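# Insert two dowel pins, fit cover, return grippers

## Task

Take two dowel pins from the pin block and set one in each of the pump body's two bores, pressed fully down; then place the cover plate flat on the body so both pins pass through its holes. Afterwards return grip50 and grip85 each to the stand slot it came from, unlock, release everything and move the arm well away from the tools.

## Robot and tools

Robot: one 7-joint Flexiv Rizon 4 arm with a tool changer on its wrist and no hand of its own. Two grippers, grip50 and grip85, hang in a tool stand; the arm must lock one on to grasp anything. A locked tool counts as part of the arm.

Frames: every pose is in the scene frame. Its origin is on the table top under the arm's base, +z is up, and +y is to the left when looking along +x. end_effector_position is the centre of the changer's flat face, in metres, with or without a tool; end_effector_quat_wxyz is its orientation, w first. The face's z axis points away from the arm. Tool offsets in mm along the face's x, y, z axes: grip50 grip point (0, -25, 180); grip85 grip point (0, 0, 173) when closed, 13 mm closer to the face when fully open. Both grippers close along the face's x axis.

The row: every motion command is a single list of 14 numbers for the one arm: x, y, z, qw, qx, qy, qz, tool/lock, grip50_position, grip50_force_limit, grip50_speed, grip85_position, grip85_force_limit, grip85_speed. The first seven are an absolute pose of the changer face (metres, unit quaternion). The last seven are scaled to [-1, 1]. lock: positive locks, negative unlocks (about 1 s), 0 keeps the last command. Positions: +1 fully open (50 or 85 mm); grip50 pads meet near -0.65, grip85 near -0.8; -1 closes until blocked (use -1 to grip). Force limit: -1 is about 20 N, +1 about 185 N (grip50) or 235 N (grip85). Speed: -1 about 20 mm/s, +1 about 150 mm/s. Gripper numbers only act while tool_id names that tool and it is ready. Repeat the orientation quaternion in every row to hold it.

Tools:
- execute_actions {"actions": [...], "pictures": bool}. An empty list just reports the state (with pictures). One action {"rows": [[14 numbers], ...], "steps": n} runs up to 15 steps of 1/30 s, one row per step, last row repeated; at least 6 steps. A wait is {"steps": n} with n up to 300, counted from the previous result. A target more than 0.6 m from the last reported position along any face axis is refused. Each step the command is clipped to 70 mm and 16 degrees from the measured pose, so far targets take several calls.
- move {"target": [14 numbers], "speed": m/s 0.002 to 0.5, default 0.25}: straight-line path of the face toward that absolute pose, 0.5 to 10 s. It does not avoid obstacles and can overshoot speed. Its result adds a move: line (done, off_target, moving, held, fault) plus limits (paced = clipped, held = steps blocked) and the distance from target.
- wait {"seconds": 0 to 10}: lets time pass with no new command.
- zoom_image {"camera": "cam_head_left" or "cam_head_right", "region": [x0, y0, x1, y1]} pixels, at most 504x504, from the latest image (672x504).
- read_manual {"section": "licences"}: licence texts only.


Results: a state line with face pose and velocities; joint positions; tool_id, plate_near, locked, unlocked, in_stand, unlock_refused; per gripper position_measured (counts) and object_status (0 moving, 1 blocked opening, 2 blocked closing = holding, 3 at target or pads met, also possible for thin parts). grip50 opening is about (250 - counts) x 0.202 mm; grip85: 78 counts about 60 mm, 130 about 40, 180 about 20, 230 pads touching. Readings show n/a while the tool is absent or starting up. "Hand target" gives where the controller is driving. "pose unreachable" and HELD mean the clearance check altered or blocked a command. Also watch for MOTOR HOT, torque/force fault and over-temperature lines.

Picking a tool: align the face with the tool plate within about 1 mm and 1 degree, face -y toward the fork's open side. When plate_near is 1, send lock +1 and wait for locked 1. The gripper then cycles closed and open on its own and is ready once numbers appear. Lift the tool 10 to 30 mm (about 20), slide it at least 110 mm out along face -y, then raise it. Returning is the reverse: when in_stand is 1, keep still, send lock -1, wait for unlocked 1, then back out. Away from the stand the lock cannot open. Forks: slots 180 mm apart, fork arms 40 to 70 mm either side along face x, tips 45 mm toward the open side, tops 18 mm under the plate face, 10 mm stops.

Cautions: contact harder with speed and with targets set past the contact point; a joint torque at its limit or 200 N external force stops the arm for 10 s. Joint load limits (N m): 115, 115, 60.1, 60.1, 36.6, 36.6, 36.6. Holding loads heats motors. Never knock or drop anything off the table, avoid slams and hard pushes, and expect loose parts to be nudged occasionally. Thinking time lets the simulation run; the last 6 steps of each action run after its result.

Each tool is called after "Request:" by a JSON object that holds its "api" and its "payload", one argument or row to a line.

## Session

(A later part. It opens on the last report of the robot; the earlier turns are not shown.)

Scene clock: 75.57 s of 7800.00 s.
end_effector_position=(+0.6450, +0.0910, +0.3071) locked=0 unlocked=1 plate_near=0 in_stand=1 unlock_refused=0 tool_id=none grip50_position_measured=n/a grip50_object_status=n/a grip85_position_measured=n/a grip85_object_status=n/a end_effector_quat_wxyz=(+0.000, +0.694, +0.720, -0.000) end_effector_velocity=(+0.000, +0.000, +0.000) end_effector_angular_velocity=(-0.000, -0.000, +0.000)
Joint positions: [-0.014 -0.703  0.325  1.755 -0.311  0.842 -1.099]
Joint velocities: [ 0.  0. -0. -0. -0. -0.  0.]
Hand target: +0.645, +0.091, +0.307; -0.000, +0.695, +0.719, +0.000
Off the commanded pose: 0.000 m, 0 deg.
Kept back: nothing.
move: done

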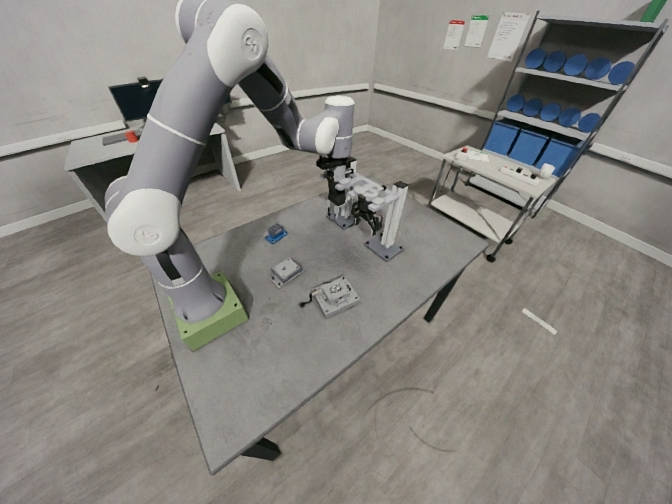

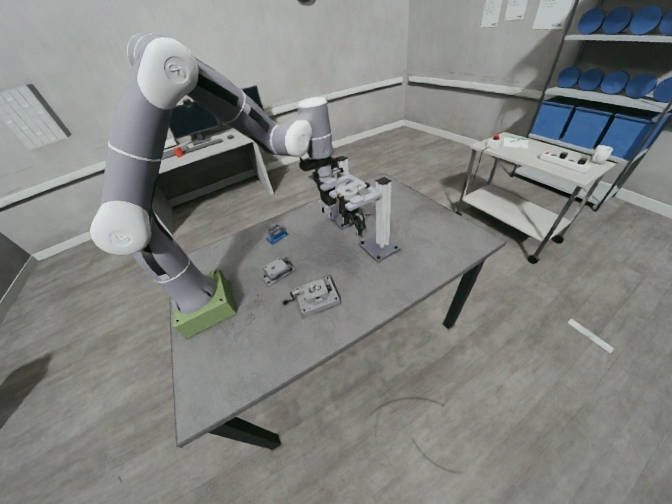

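Request:
{"api": "move", "payload": {
  "target": [0.645,0.091,0.3045,0,0.6945,0.7195,0,0,1,0,0,1,0,0],
  "speed": 0.002
}}

Request:
{"api": "execute_actions", "payload": {
  "actions": [
    {"rows":[[0.645,0.091,0.305,0,0.6945,0.7195,0,1,1,0,0,1,0,0]]}
  ]
}}

Request:
{"api": "execute_actions", "payload": {
  "actions": [
    {"steps":40}
  ]
}}

Request:
{"api": "zoom_image", "payload": {
  "camera": "cam_head_left",
  "region": [258, 218, 298, 248]
}}

Request:
{"api": "zoom_image", "payload": {
  "camera": "cam_head_right",
  "region": [258, 218, 298, 248]
}}

Request:
{"api": "zoom_image", "payload": {
  "camera": "cam_head_left",
  "region": [305, 270, 365, 320]
}}

Request:
{"api": "zoom_image", "payload": {
  "camera": "cam_head_right",
  "region": [285, 270, 345, 320]
}}

Scene clock: 77.57 s of 7800.00 s.
end_effector_position=(+0.6452, +0.0913, +0.3050) locked=0 unlocked=1 plate_near=0 in_stand=1 unlock_refused=0 tool_id=none grip50_position_measured=n/a grip50_object_status=n/a grip85_position_measured=n/a grip85_object_status=n/a end_effector_quat_wxyz=(+0.000, +0.694, +0.720, +0.000) end_effector_velocity=(-0.000, +0.000, -0.000) end_effector_angular_velocity=(-0.000, +0.000, +0.002)
Joint positions: [-0.011 -0.706  0.322  1.756 -0.311  0.847 -1.099]
Joint velocities: [ 0.     0.    -0.     0.     0.     0.    -0.002]
Hand target: +0.645, +0.091, +0.305; -0.000, +0.695, +0.719, +0.000
Off the commanded pose: 0.001 m, 0 deg.
Kept back: nothing.
move: done

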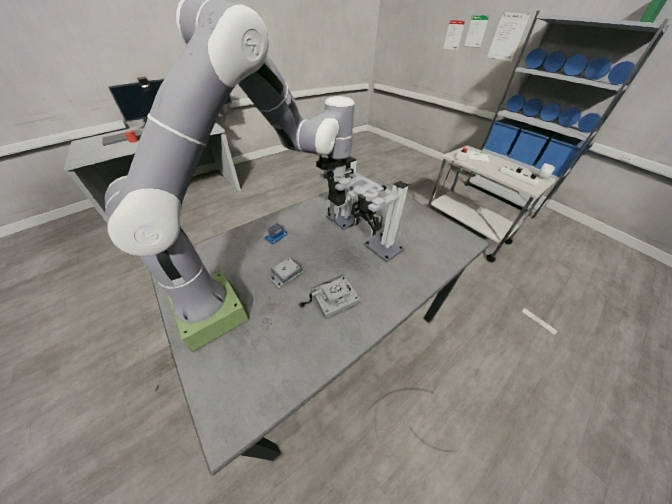

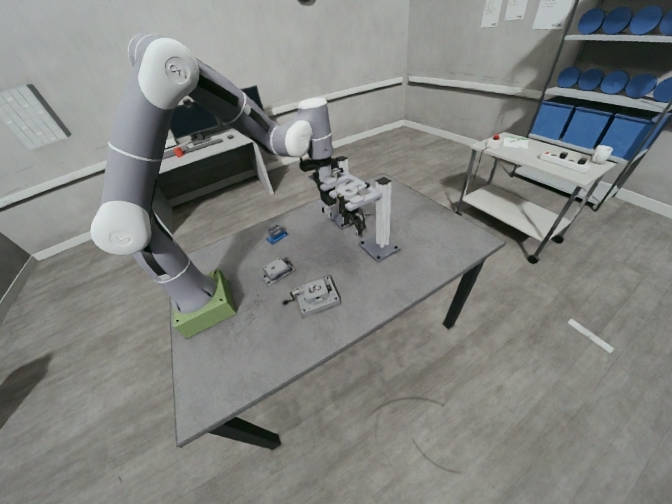

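Scene clock: 77.87 s of 7800.00 s.
end_effector_position=(+0.6449, +0.0911, +0.3048) locked=0 unlocked=0 plate_near=0 in_stand=1 unlock_refused=0 tool_id=none grip50_position_measured=n/a grip50_object_status=n/a grip85_position_measured=n/a grip85_object_status=n/a end_effector_quat_wxyz=(-0.000, +0.694, +0.720, -0.000) end_effector_velocity=(-0.001, -0.002, -0.003) end_effector_angular_velocity=(-0.002, +0.007, -0.002)
Joint positions: [-0.012 -0.706  0.322  1.756 -0.311  0.846 -1.099]
Joint velocities: [-0.001 -0.003 -0.001  0.002  0.001 -0.002 -0.   ]
Steps of this call (steps 1 to 9: the first 9 steps of this action). Readings (end_effector_position | what the end effector reports):
1: (+0.6452, +0.0913, +0.3051) | locked=0 unlocked=0 plate_near=0 in_stand=1 unlock_refused=0 tool_id=none grip50_position_measured=n/a grip50_object_status=n/a grip85_position_measured=n/a grip85_object_status=n/a
2: (+0.6452, +0.0912, +0.3051) | locked=0 unlocked=0 plate_near=0 in_stand=1 unlock_refused=0 tool_id=none grip50_position_measured=n/a grip50_object_status=n/a grip85_position_measured=n/a grip85_object_status=n/a
4: (+0.6452, +0.0913, +0.3052) | locked=0 unlocked=0 plate_near=0 in_stand=1 unlock_refused=0 tool_id=none grip50_position_measured=n/a grip50_object_status=n/a grip85_position_measured=n/a grip85_object_status=n/a
8: (+0.6449, +0.0912, +0.3049) | locked=0 unlocked=0 plate_near=0 in_stand=1 unlock_refused=0 tool_id=none grip50_position_measured=n/a grip50_object_status=n/a grip85_position_measured=n/a grip85_object_status=n/a
9: the state above

Scene clock: 79.20 s of 7800.00 s.
end_effector_position=(+0.6449, +0.0910, +0.3048) locked=1 unlocked=0 plate_near=1 in_stand=1 unlock_refused=0 tool_id=grip50 grip50_position_measured=n/a grip50_object_status=n/a grip85_position_measured=n/a grip85_object_status=n/a end_effector_quat_wxyz=(-0.000, +0.695, +0.719, -0.000) end_effector_velocity=(-0.000, +0.000, -0.000) end_effector_angular_velocity=(+0.000, +0.000, -0.001)
Joint positions: [-0.012 -0.706  0.322  1.756 -0.311  0.846 -1.099]
Joint velocities: [ 0.    -0.     0.     0.     0.    -0.     0.001]
Hand target: +0.645, +0.091, +0.305; +0.000, +0.694, +0.719, -0.000
Off the commanded pose: 0.000 m, 0 deg.
Kept back: nothing.
Steps of this call (steps 1 to 6: the last 6 steps of your previous action; steps 7 to 40: nothing new was sent). Readings (end_effector_position | what the end effector reports):
1: (+0.6448, +0.0911, +0.3046) | locked=0 unlocked=0 plate_near=0 in_stand=1 unlock_refused=0 tool_id=none grip50_position_measured=n/a grip50_object_status=n/a grip85_position_measured=n/a grip85_object_status=n/a
2: (+0.6448, +0.0911, +0.3045) | locked=0 unlocked=0 plate_near=0 in_stand=1 unlock_refused=0 tool_id=none grip50_position_measured=n/a grip50_object_status=n/a grip85_position_measured=n/a grip85_object_status=n/a
4: (+0.6446, +0.0910, +0.3043) | locked=0 unlocked=0 plate_near=1 in_stand=1 unlock_refused=0 tool_id=none grip50_position_measured=n/a grip50_object_status=n/a grip85_position_measured=n/a grip85_object_status=n/a
8: (+0.6445, +0.0909, +0.3041) | locked=0 unlocked=0 plate_near=1 in_stand=1 unlock_refused=0 tool_id=none grip50_position_measured=n/a grip50_object_status=n/a grip85_position_measured=n/a grip85_object_status=n/a
40: the state above

Region (258, 218, 298, 248) of cam_head_left's 672x504 image, scaled by 12.600, with more detail than that image has; it fills the top 378 rows of this view, and the rest is white.

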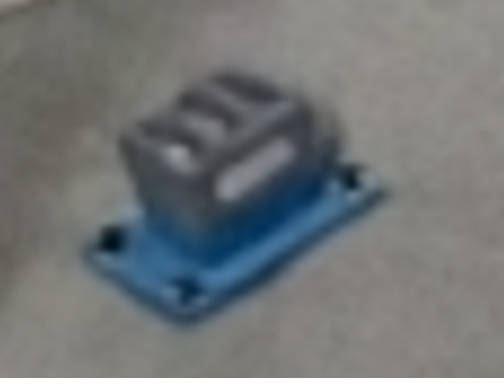

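Region (258, 218, 298, 248) of cam_head_right's 672x504 image, scaled by 12.600, with more detail than that image has; it fills the top 378 rows of this view, and the rest is white.

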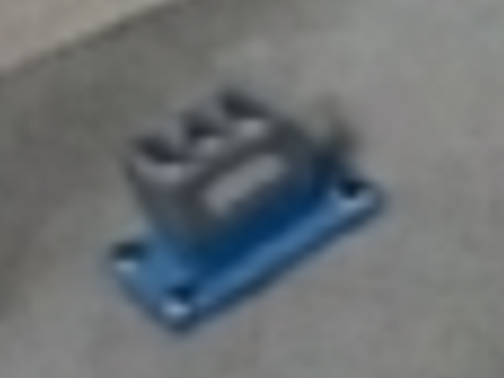

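Region (305, 270, 365, 320) of cam_head_left's 672x504 image, scaled by 8.400, with more detail than that image has.

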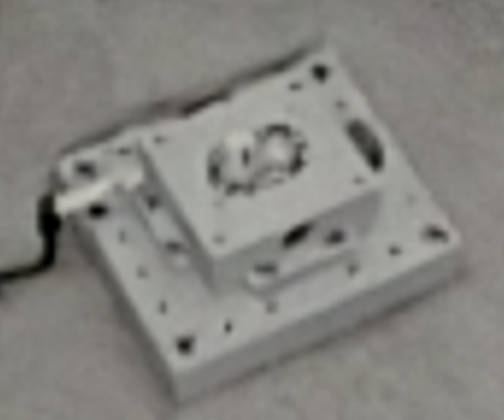

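Region (285, 270, 345, 320) of cam_head_right's 672x504 image, scaled by 8.400, with more detail than that image has.

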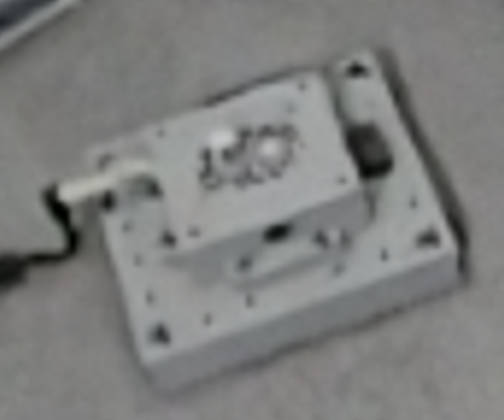

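Request:
{"api": "move", "payload": {
  "target": [0.645,0.091,0.325,0,0.6945,0.7195,0,0,1,0,0,1,0,0],
  "speed": 0.03
}}

Request:
{"api": "move", "payload": {
  "target": [0.515,0.0864,0.325,0,0.6945,0.7195,0,0,1,0,0,1,0,0],
  "speed": 0.1
}}

Request:
{"api": "move", "payload": {
  "target": [0.415,0.235,0.27,0,0.7071,0.7071,0,0,0,0,0,1,0,0]
}}

Request:
{"api": "zoom_image", "payload": {
  "camera": "cam_head_left",
  "region": [248, 198, 308, 248]
}}

Request:
{"api": "zoom_image", "payload": {
  "camera": "cam_head_right",
  "region": [248, 198, 308, 248]
}}

Scene clock: 80.83 s of 7800.00 s.
end_effector_position=(+0.6451, +0.0910, +0.3252) locked=1 unlocked=0 plate_near=1 in_stand=0 unlock_refused=0 tool_id=grip50 grip50_position_measured=n/a grip50_object_status=n/a grip85_position_measured=n/a grip85_object_status=n/a end_effector_quat_wxyz=(+0.000, +0.694, +0.720, +0.000) end_effector_velocity=(+0.000, +0.000, +0.000) end_effector_angular_velocity=(+0.000, -0.000, +0.000)
Joint positions: [-0.021 -0.674  0.337  1.748 -0.299  0.805 -1.107]
Joint velocities: [-0.001 -0.     0.001 -0.    -0.     0.    -0.   ]
Hand target: +0.645, +0.091, +0.325; +0.000, +0.694, +0.720, -0.000
Off the commanded pose: 0.000 m, 0 deg.
Kept back: nothing.
move: done

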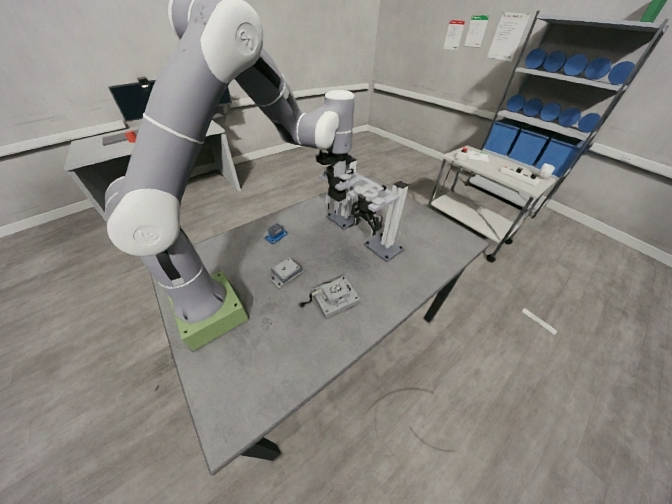

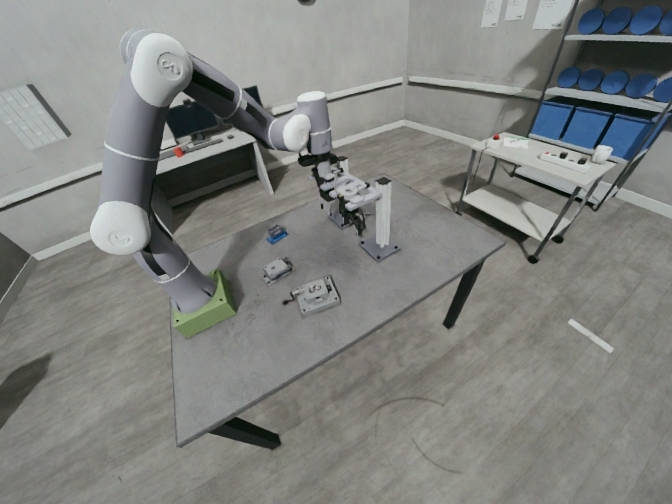

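Scene clock: 82.43 s of 7800.00 s.
end_effector_position=(+0.5149, +0.0864, +0.3246) locked=1 unlocked=0 plate_near=1 in_stand=0 unlock_refused=0 tool_id=grip50 grip50_position_measured=3 grip50_object_status=3 grip85_position_measured=n/a grip85_object_status=n/a end_effector_quat_wxyz=(+0.000, +0.694, +0.720, -0.000) end_effector_velocity=(+0.000, -0.000, +0.000) end_effector_angular_velocity=(-0.000, -0.001, +0.000)
Joint positions: [-0.041 -0.452  0.37   2.156 -0.292  0.995 -1.031]
Joint velocities: [-0.     0.    -0.001 -0.    -0.     0.    -0.001]
Hand target: +0.515, +0.086, +0.325; +0.000, +0.694, +0.720, -0.000
Off the commanded pose: 0.000 m, 0 deg.
Kept back: nothing.
move: done

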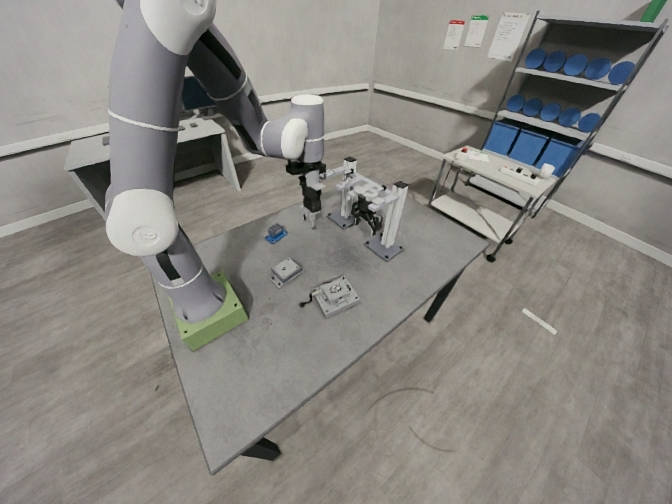

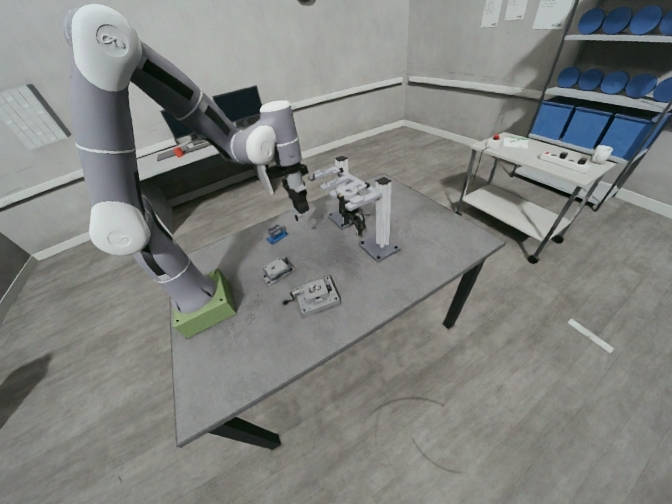

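Scene clock: 83.57 s of 7800.00 s.
end_effector_position=(+0.4150, +0.2350, +0.2698) locked=1 unlocked=0 plate_near=1 in_stand=0 unlock_refused=0 tool_id=grip50 grip50_position_measured=152 grip50_object_status=3 grip85_position_measured=n/a grip85_object_status=n/a end_effector_quat_wxyz=(-0.001, +0.707, +0.707, -0.000) end_effector_velocity=(+0.000, -0.001, +0.000) end_effector_angular_velocity=(+0.000, -0.000, -0.002)
Joint positions: [ 0.317 -0.512  0.315  2.321 -0.444  1.214 -0.522]
Joint velocities: [-0.001  0.    -0.    -0.     0.     0.     0.   ]
Hand target: +0.415, +0.235, +0.270; -0.001, +0.707, +0.707, -0.000
Off the commanded pose: 0.000 m, 0 deg.
Kept back: nothing.
move: done

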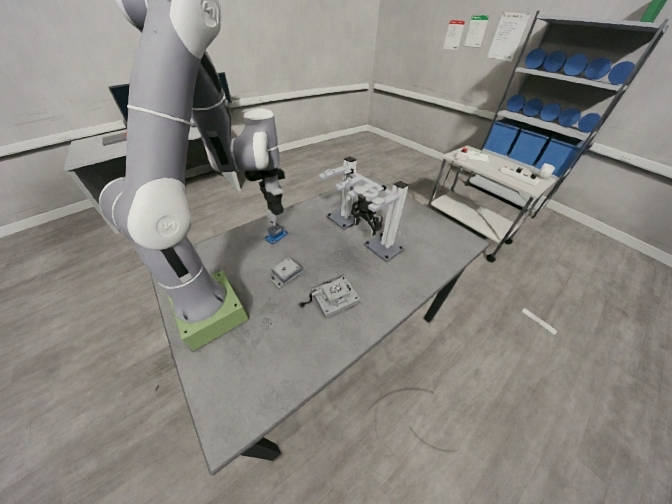

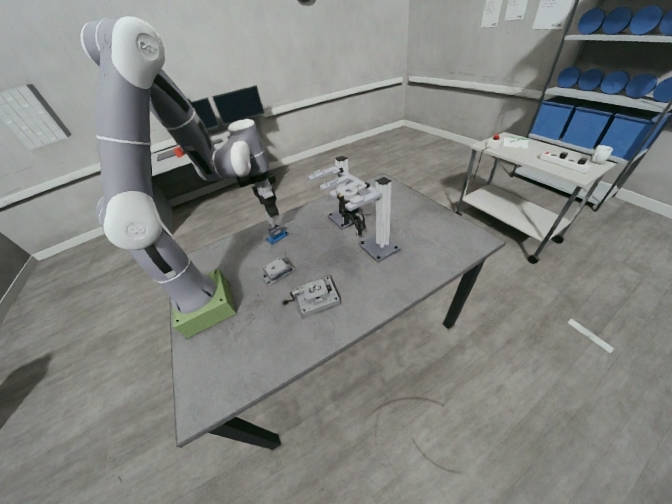

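Region (248, 198, 308, 248) of cam_head_left's 672x504 image, scaled by 8.400, with more detail than that image has.

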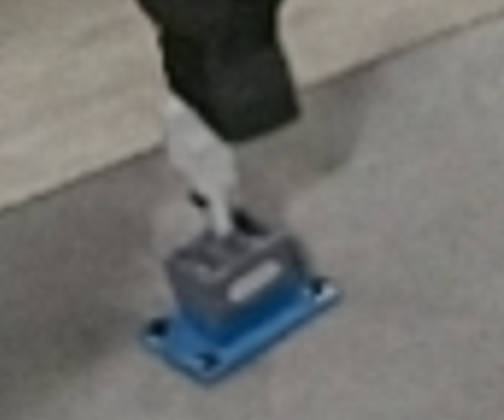

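Region (248, 198, 308, 248) of cam_head_right's 672x504 image, scaled by 8.400, with more detail than that image has.

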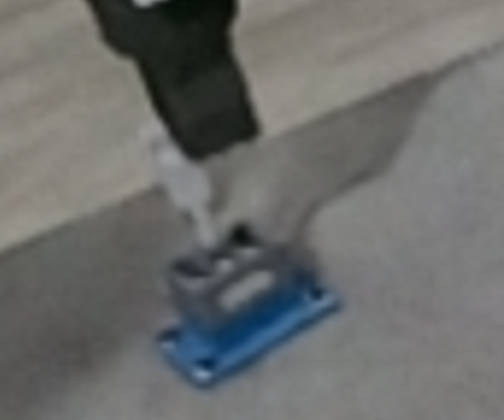

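Request:
{"api": "move", "payload": {
  "target": [0.415,0.235,0.25,0,0.7071,0.7071,0,0,0,0,0,1,0,0],
  "speed": 0.01
}}

Request:
{"api": "zoom_image", "payload": {
  "camera": "cam_head_left",
  "region": [258, 213, 298, 243]
}}

Request:
{"api": "zoom_image", "payload": {
  "camera": "cam_head_right",
  "region": [258, 213, 298, 243]
}}

Scene clock: 86.03 s of 7800.00 s.
end_effector_position=(+0.4168, +0.2367, +0.2531) locked=1 unlocked=0 plate_near=1 in_stand=0 unlock_refused=0 tool_id=grip50 grip50_position_measured=152 grip50_object_status=3 grip85_position_measured=n/a grip85_object_status=n/a end_effector_quat_wxyz=(+0.000, +0.707, +0.707, +0.004) end_effector_velocity=(+0.000, -0.000, -0.000) end_effector_angular_velocity=(+0.000, -0.000, -0.002)
Joint positions: [ 0.356 -0.554  0.261  2.328 -0.483  1.278 -0.494]
Joint velocities: [-0.    -0.    -0.     0.    -0.     0.     0.002]
Hand target: +0.415, +0.235, +0.250; -0.000, +0.707, +0.707, +0.000
Off the commanded pose: 0.004 m, 1 deg.
Kept back: nothing.
move: off_target

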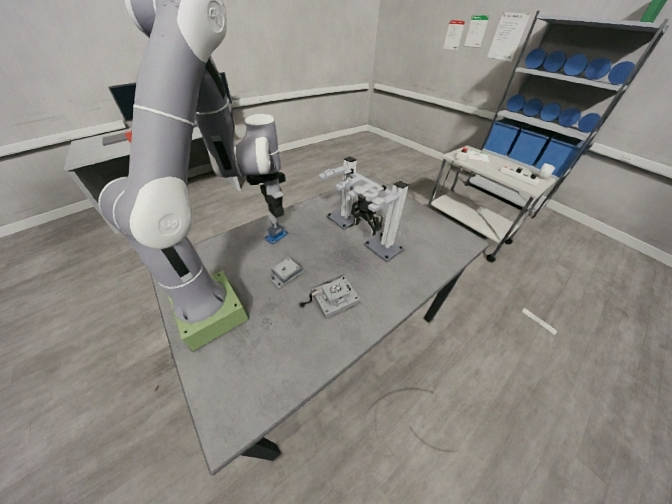

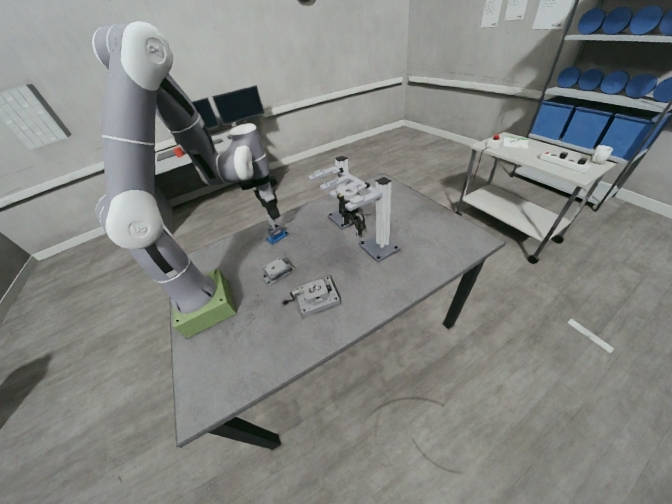

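Region (258, 213, 298, 243) of cam_head_left's 672x504 image, scaled by 12.600, with more detail than that image has; it fills the top 378 rows of this view, and the rest is white.

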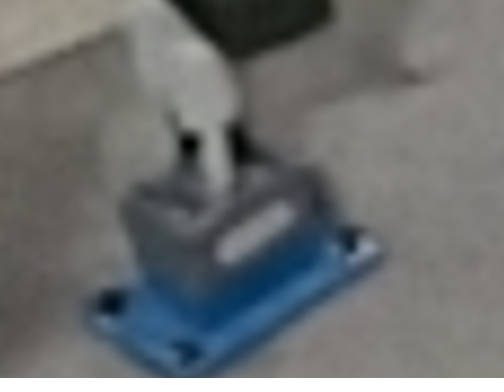

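Region (258, 213, 298, 243) of cam_head_right's 672x504 image, scaled by 12.600, with more detail than that image has; it fills the top 378 rows of this view, and the rest is white.

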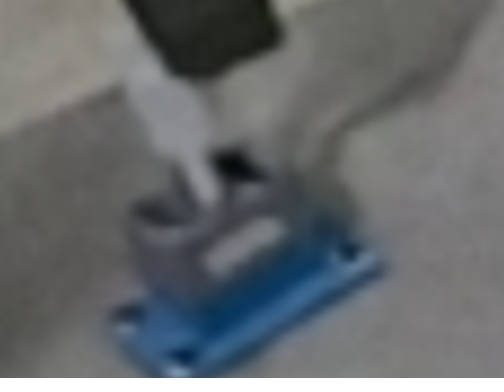

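Request:
{"api": "move", "payload": {
  "target": [0.4154,0.2296,0.262,0,0.6225,0.7826,0,0,-0.1,0,0,1,0,0],
  "speed": 0.05
}}

Request:
{"api": "move", "payload": {
  "target": [0.4154,0.2296,0.251,0,0.6225,0.7826,0,0,-0.1,0,0,1,0,0],
  "speed": 0.006
}}

Request:
{"api": "zoom_image", "payload": {
  "camera": "cam_head_left",
  "region": [258, 213, 298, 243]
}}

Request:
{"api": "zoom_image", "payload": {
  "camera": "cam_head_right",
  "region": [258, 213, 298, 243]
}}

Scene clock: 89.17 s of 7800.00 s.
end_effector_position=(+0.4154, +0.2296, +0.2620) locked=1 unlocked=0 plate_near=1 in_stand=0 unlock_refused=0 tool_id=grip50 grip50_position_measured=167 grip50_object_status=3 grip85_position_measured=n/a grip85_object_status=n/a end_effector_quat_wxyz=(+0.000, +0.623, +0.782, +0.000) end_effector_velocity=(-0.000, +0.000, +0.000) end_effector_angular_velocity=(+0.000, -0.000, +0.001)
Joint positions: [ 0.281 -0.535  0.322  2.331 -0.513  1.238 -0.714]
Joint velocities: [ 0.     0.     0.     0.    -0.001  0.    -0.   ]
Hand target: +0.415, +0.230, +0.262; +0.000, +0.622, +0.783, -0.000
Off the commanded pose: 0.000 m, 0 deg.
Kept back: nothing.
move: done

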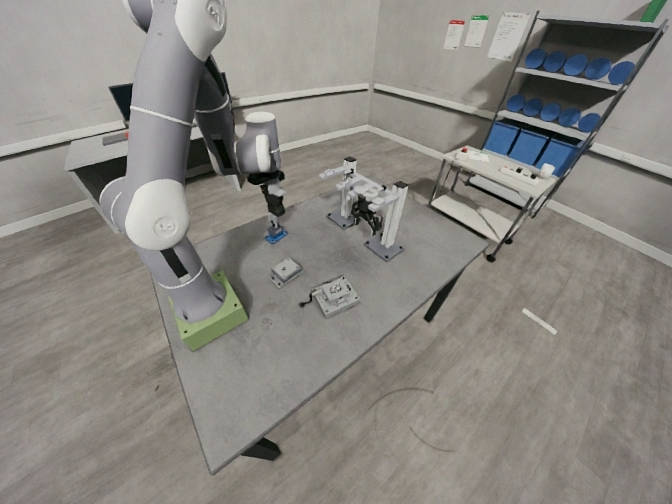

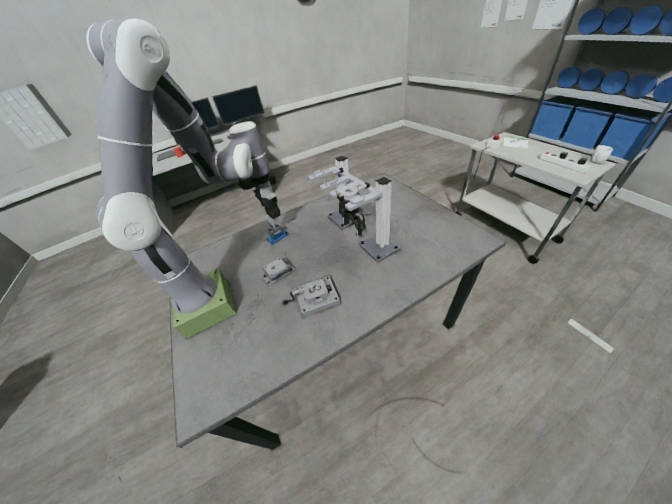

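Scene clock: 91.20 s of 7800.00 s.
end_effector_position=(+0.4167, +0.2308, +0.2532) locked=1 unlocked=0 plate_near=1 in_stand=0 unlock_refused=0 tool_id=grip50 grip50_position_measured=167 grip50_object_status=3 grip85_position_measured=n/a grip85_object_status=n/a end_effector_quat_wxyz=(+0.001, +0.622, +0.783, +0.003) end_effector_velocity=(-0.000, +0.000, +0.000) end_effector_angular_velocity=(-0.000, -0.000, +0.001)
Joint positions: [ 0.304 -0.556  0.289  2.334 -0.534  1.273 -0.699]
Joint velocities: [ 0.     0.    -0.     0.    -0.001  0.    -0.   ]
Hand target: +0.415, +0.230, +0.251; -0.000, +0.623, +0.783, +0.000
Off the commanded pose: 0.003 m, 0 deg.
Kept back: nothing.
move: done

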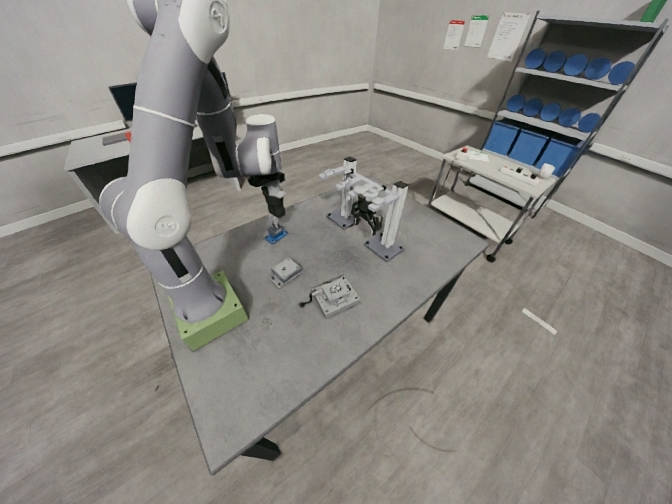

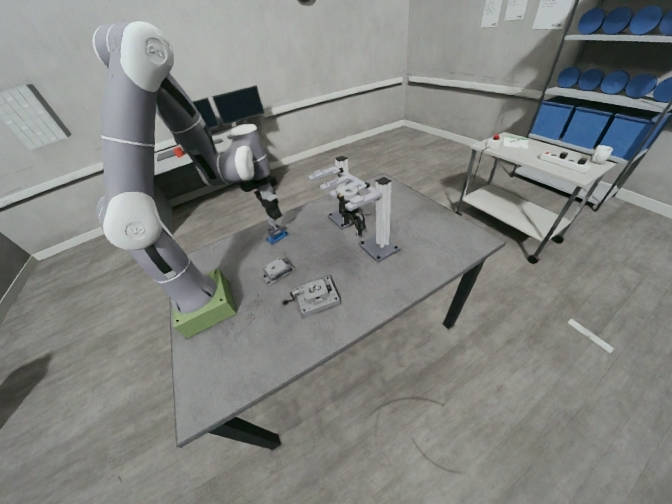

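Region (258, 213, 298, 243) of cam_head_left's 672x504 image, scaled by 12.600, with more detail than that image has; it fills the top 378 rows of this view, and the rest is white.

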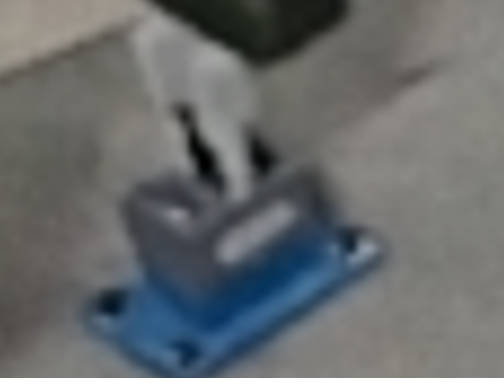

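Region (258, 213, 298, 243) of cam_head_right's 672x504 image, scaled by 12.600, with more detail than that image has; it fills the top 378 rows of this view, and the rest is white.

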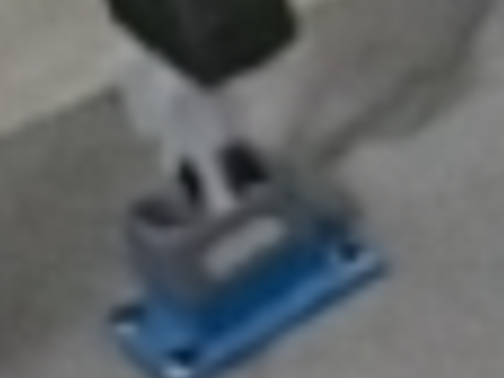

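Request:
{"api": "move", "payload": {
  "target": [0.410,0.2315,0.2555,0,0.6225,0.7826,0,0,-0.1,0,0,1,0,0],
  "speed": 0.01
}}

Request:
{"api": "move", "payload": {
  "target": [0.410,0.2315,0.252,0,0.6225,0.7826,0,0,-0.1,0,0,1,0,0],
  "speed": 0.004
}}

Request:
{"api": "move", "payload": {
  "target": [0.4197,0.2337,0.252,0,0.6225,0.7826,0,0,-0.1,0,0,1,0,0],
  "speed": 0.002
}}

Scene clock: 92.60 s of 7800.00 s.
end_effector_position=(+0.4100, +0.2316, +0.2555) locked=1 unlocked=0 plate_near=1 in_stand=0 unlock_refused=0 tool_id=grip50 grip50_position_measured=167 grip50_object_status=3 grip85_position_measured=n/a grip85_object_status=n/a end_effector_quat_wxyz=(-0.000, +0.622, +0.783, +0.000) end_effector_velocity=(-0.000, +0.000, +0.000) end_effector_angular_velocity=(+0.000, +0.000, -0.001)
Joint positions: [ 0.306 -0.544  0.299  2.346 -0.529  1.266 -0.692]
Joint velocities: [0.    0.    0.    0.    0.001 0.    0.   ]
Hand target: +0.410, +0.231, +0.255; +0.000, +0.623, +0.783, -0.000
Off the commanded pose: 0.000 m, 0 deg.
Kept back: nothing.
move: done

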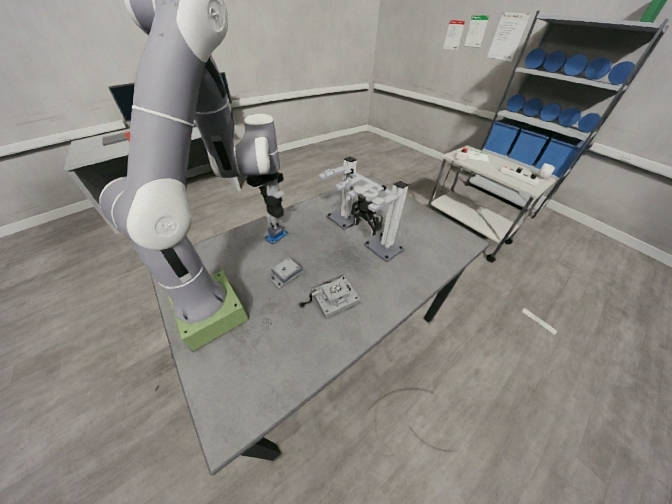

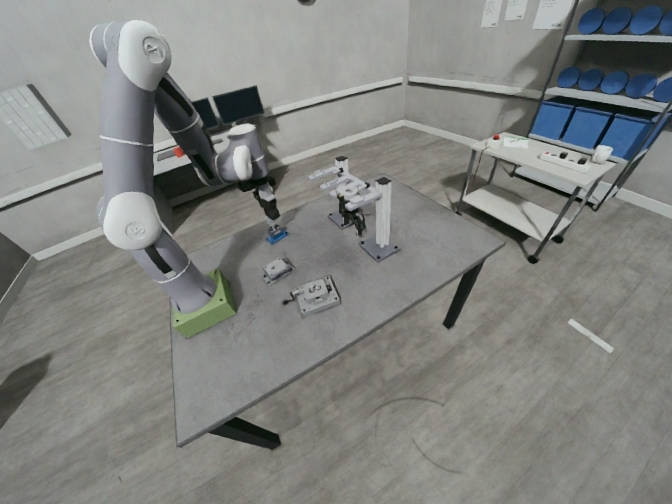

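Scene clock: 93.67 s of 7800.00 s.
end_effector_position=(+0.4107, +0.2322, +0.2533) locked=1 unlocked=0 plate_near=1 in_stand=0 unlock_refused=0 tool_id=grip50 grip50_position_measured=167 grip50_object_status=3 grip85_position_measured=n/a grip85_object_status=n/a end_effector_quat_wxyz=(+0.000, +0.622, +0.783, +0.002) end_effector_velocity=(-0.000, +0.000, -0.000) end_effector_angular_velocity=(-0.001, +0.000, -0.001)
Joint positions: [ 0.314 -0.55   0.288  2.346 -0.534  1.277 -0.688]
Joint velocities: [ 0.    -0.    -0.     0.    -0.001 -0.     0.002]
Hand target: +0.410, +0.232, +0.252; -0.000, +0.623, +0.783, +0.000
Off the commanded pose: 0.002 m, 0 deg.
Kept back: nothing.
move: done

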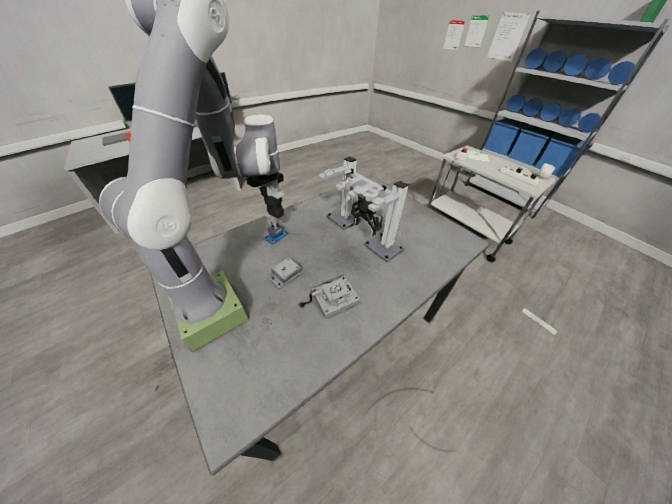

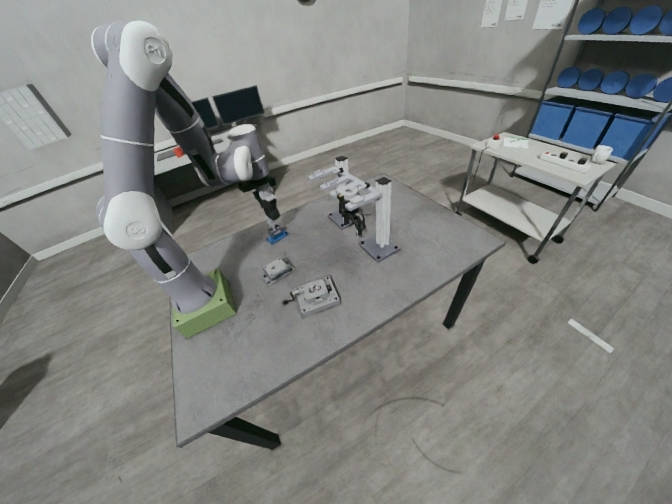

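Scene clock: 98.47 s of 7800.00 s.
end_effector_position=(+0.4202, +0.2345, +0.2533) locked=1 unlocked=0 plate_near=1 in_stand=0 unlock_refused=0 tool_id=grip50 grip50_position_measured=167 grip50_object_status=3 grip85_position_measured=n/a grip85_object_status=n/a end_effector_quat_wxyz=(+0.000, +0.622, +0.783, +0.002) end_effector_velocity=(-0.000, -0.000, -0.000) end_effector_angular_velocity=(-0.000, +0.000, +0.001)
Joint positions: [ 0.298 -0.564  0.3    2.317 -0.534  1.258 -0.698]
Joint velocities: [-0.    -0.     0.     0.    -0.001  0.    -0.   ]
Hand target: +0.420, +0.234, +0.252; +0.000, +0.623, +0.783, +0.000
Off the commanded pose: 0.002 m, 0 deg.
Kept back: nothing.
move: done

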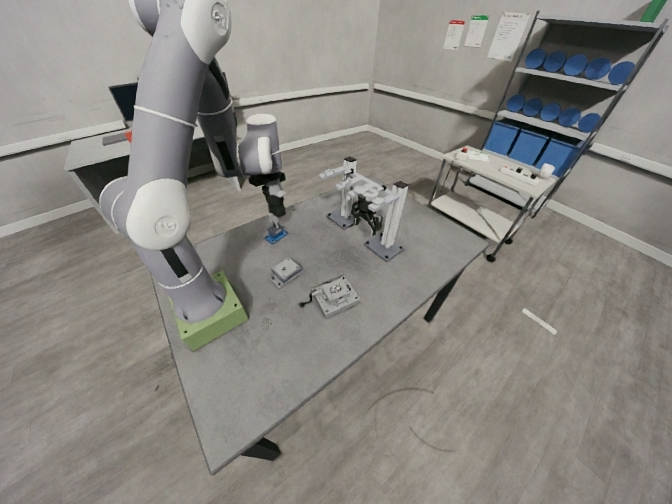

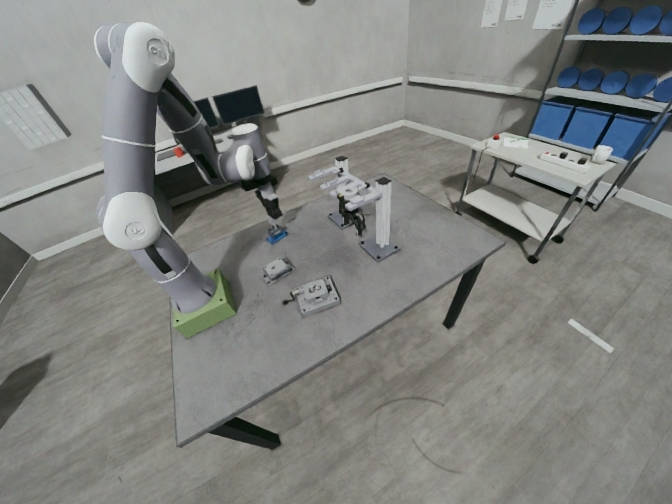

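Request:
{"api": "move", "payload": {
  "target": [0.40,0.0,0.45,0,0.6225,0.7826,0,0,-0.1,0,0,1,0,0]
}}

Request:
{"api": "zoom_image", "payload": {
  "camera": "cam_head_left",
  "region": [250, 150, 350, 250]
}}

Request:
{"api": "zoom_image", "payload": {
  "camera": "cam_head_right",
  "region": [230, 150, 330, 250]
}}

Scene clock: 100.30 s of 7800.00 s.
end_effector_position=(+0.3997, -0.0001, +0.4496) locked=1 unlocked=0 plate_near=1 in_stand=0 unlock_refused=0 tool_id=grip50 grip50_position_measured=167 grip50_object_status=3 grip85_position_measured=n/a grip85_object_status=n/a end_effector_quat_wxyz=(+0.001, +0.622, +0.783, -0.001) end_effector_velocity=(+0.000, +0.000, -0.000) end_effector_angular_velocity=(+0.000, +0.001, +0.000)
Joint positions: [-0.207  0.083  0.434  2.321  0.044  0.68  -1.565]
Joint velocities: [-0.    -0.001  0.     0.    -0.     0.     0.   ]
Hand target: +0.400, -0.000, +0.449; +0.001, +0.622, +0.783, -0.001
Off the commanded pose: 0.001 m, 0 deg.
Kept back: nothing.
move: done

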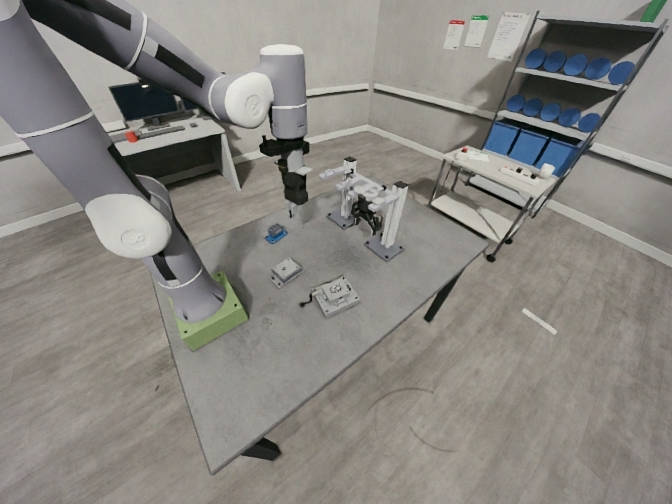

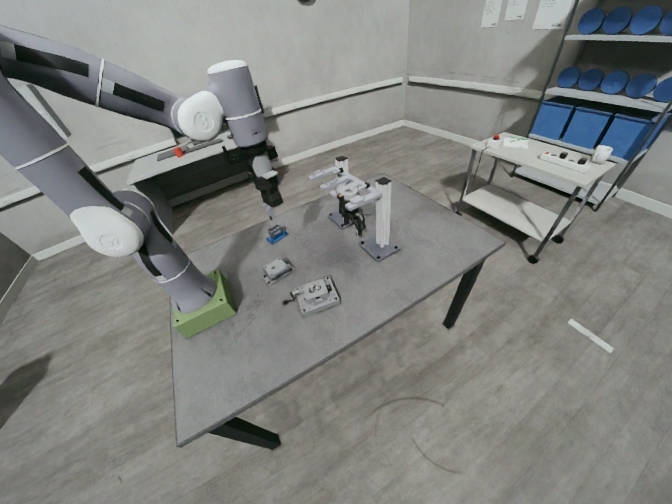

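Region (250, 150, 350, 250) of cam_head_left's 672x504 image, scaled by 5.040, with more detail than that image has.

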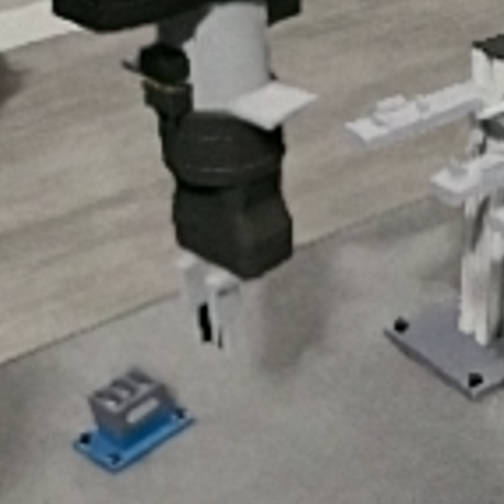

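Region (230, 150, 330, 250) of cam_head_right's 672x504 image, scaled by 5.040, with more detail than that image has.

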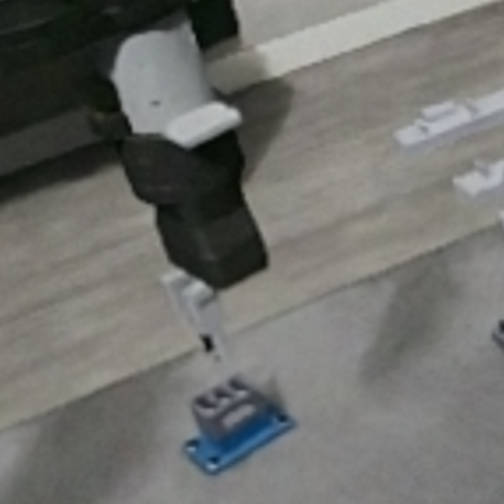

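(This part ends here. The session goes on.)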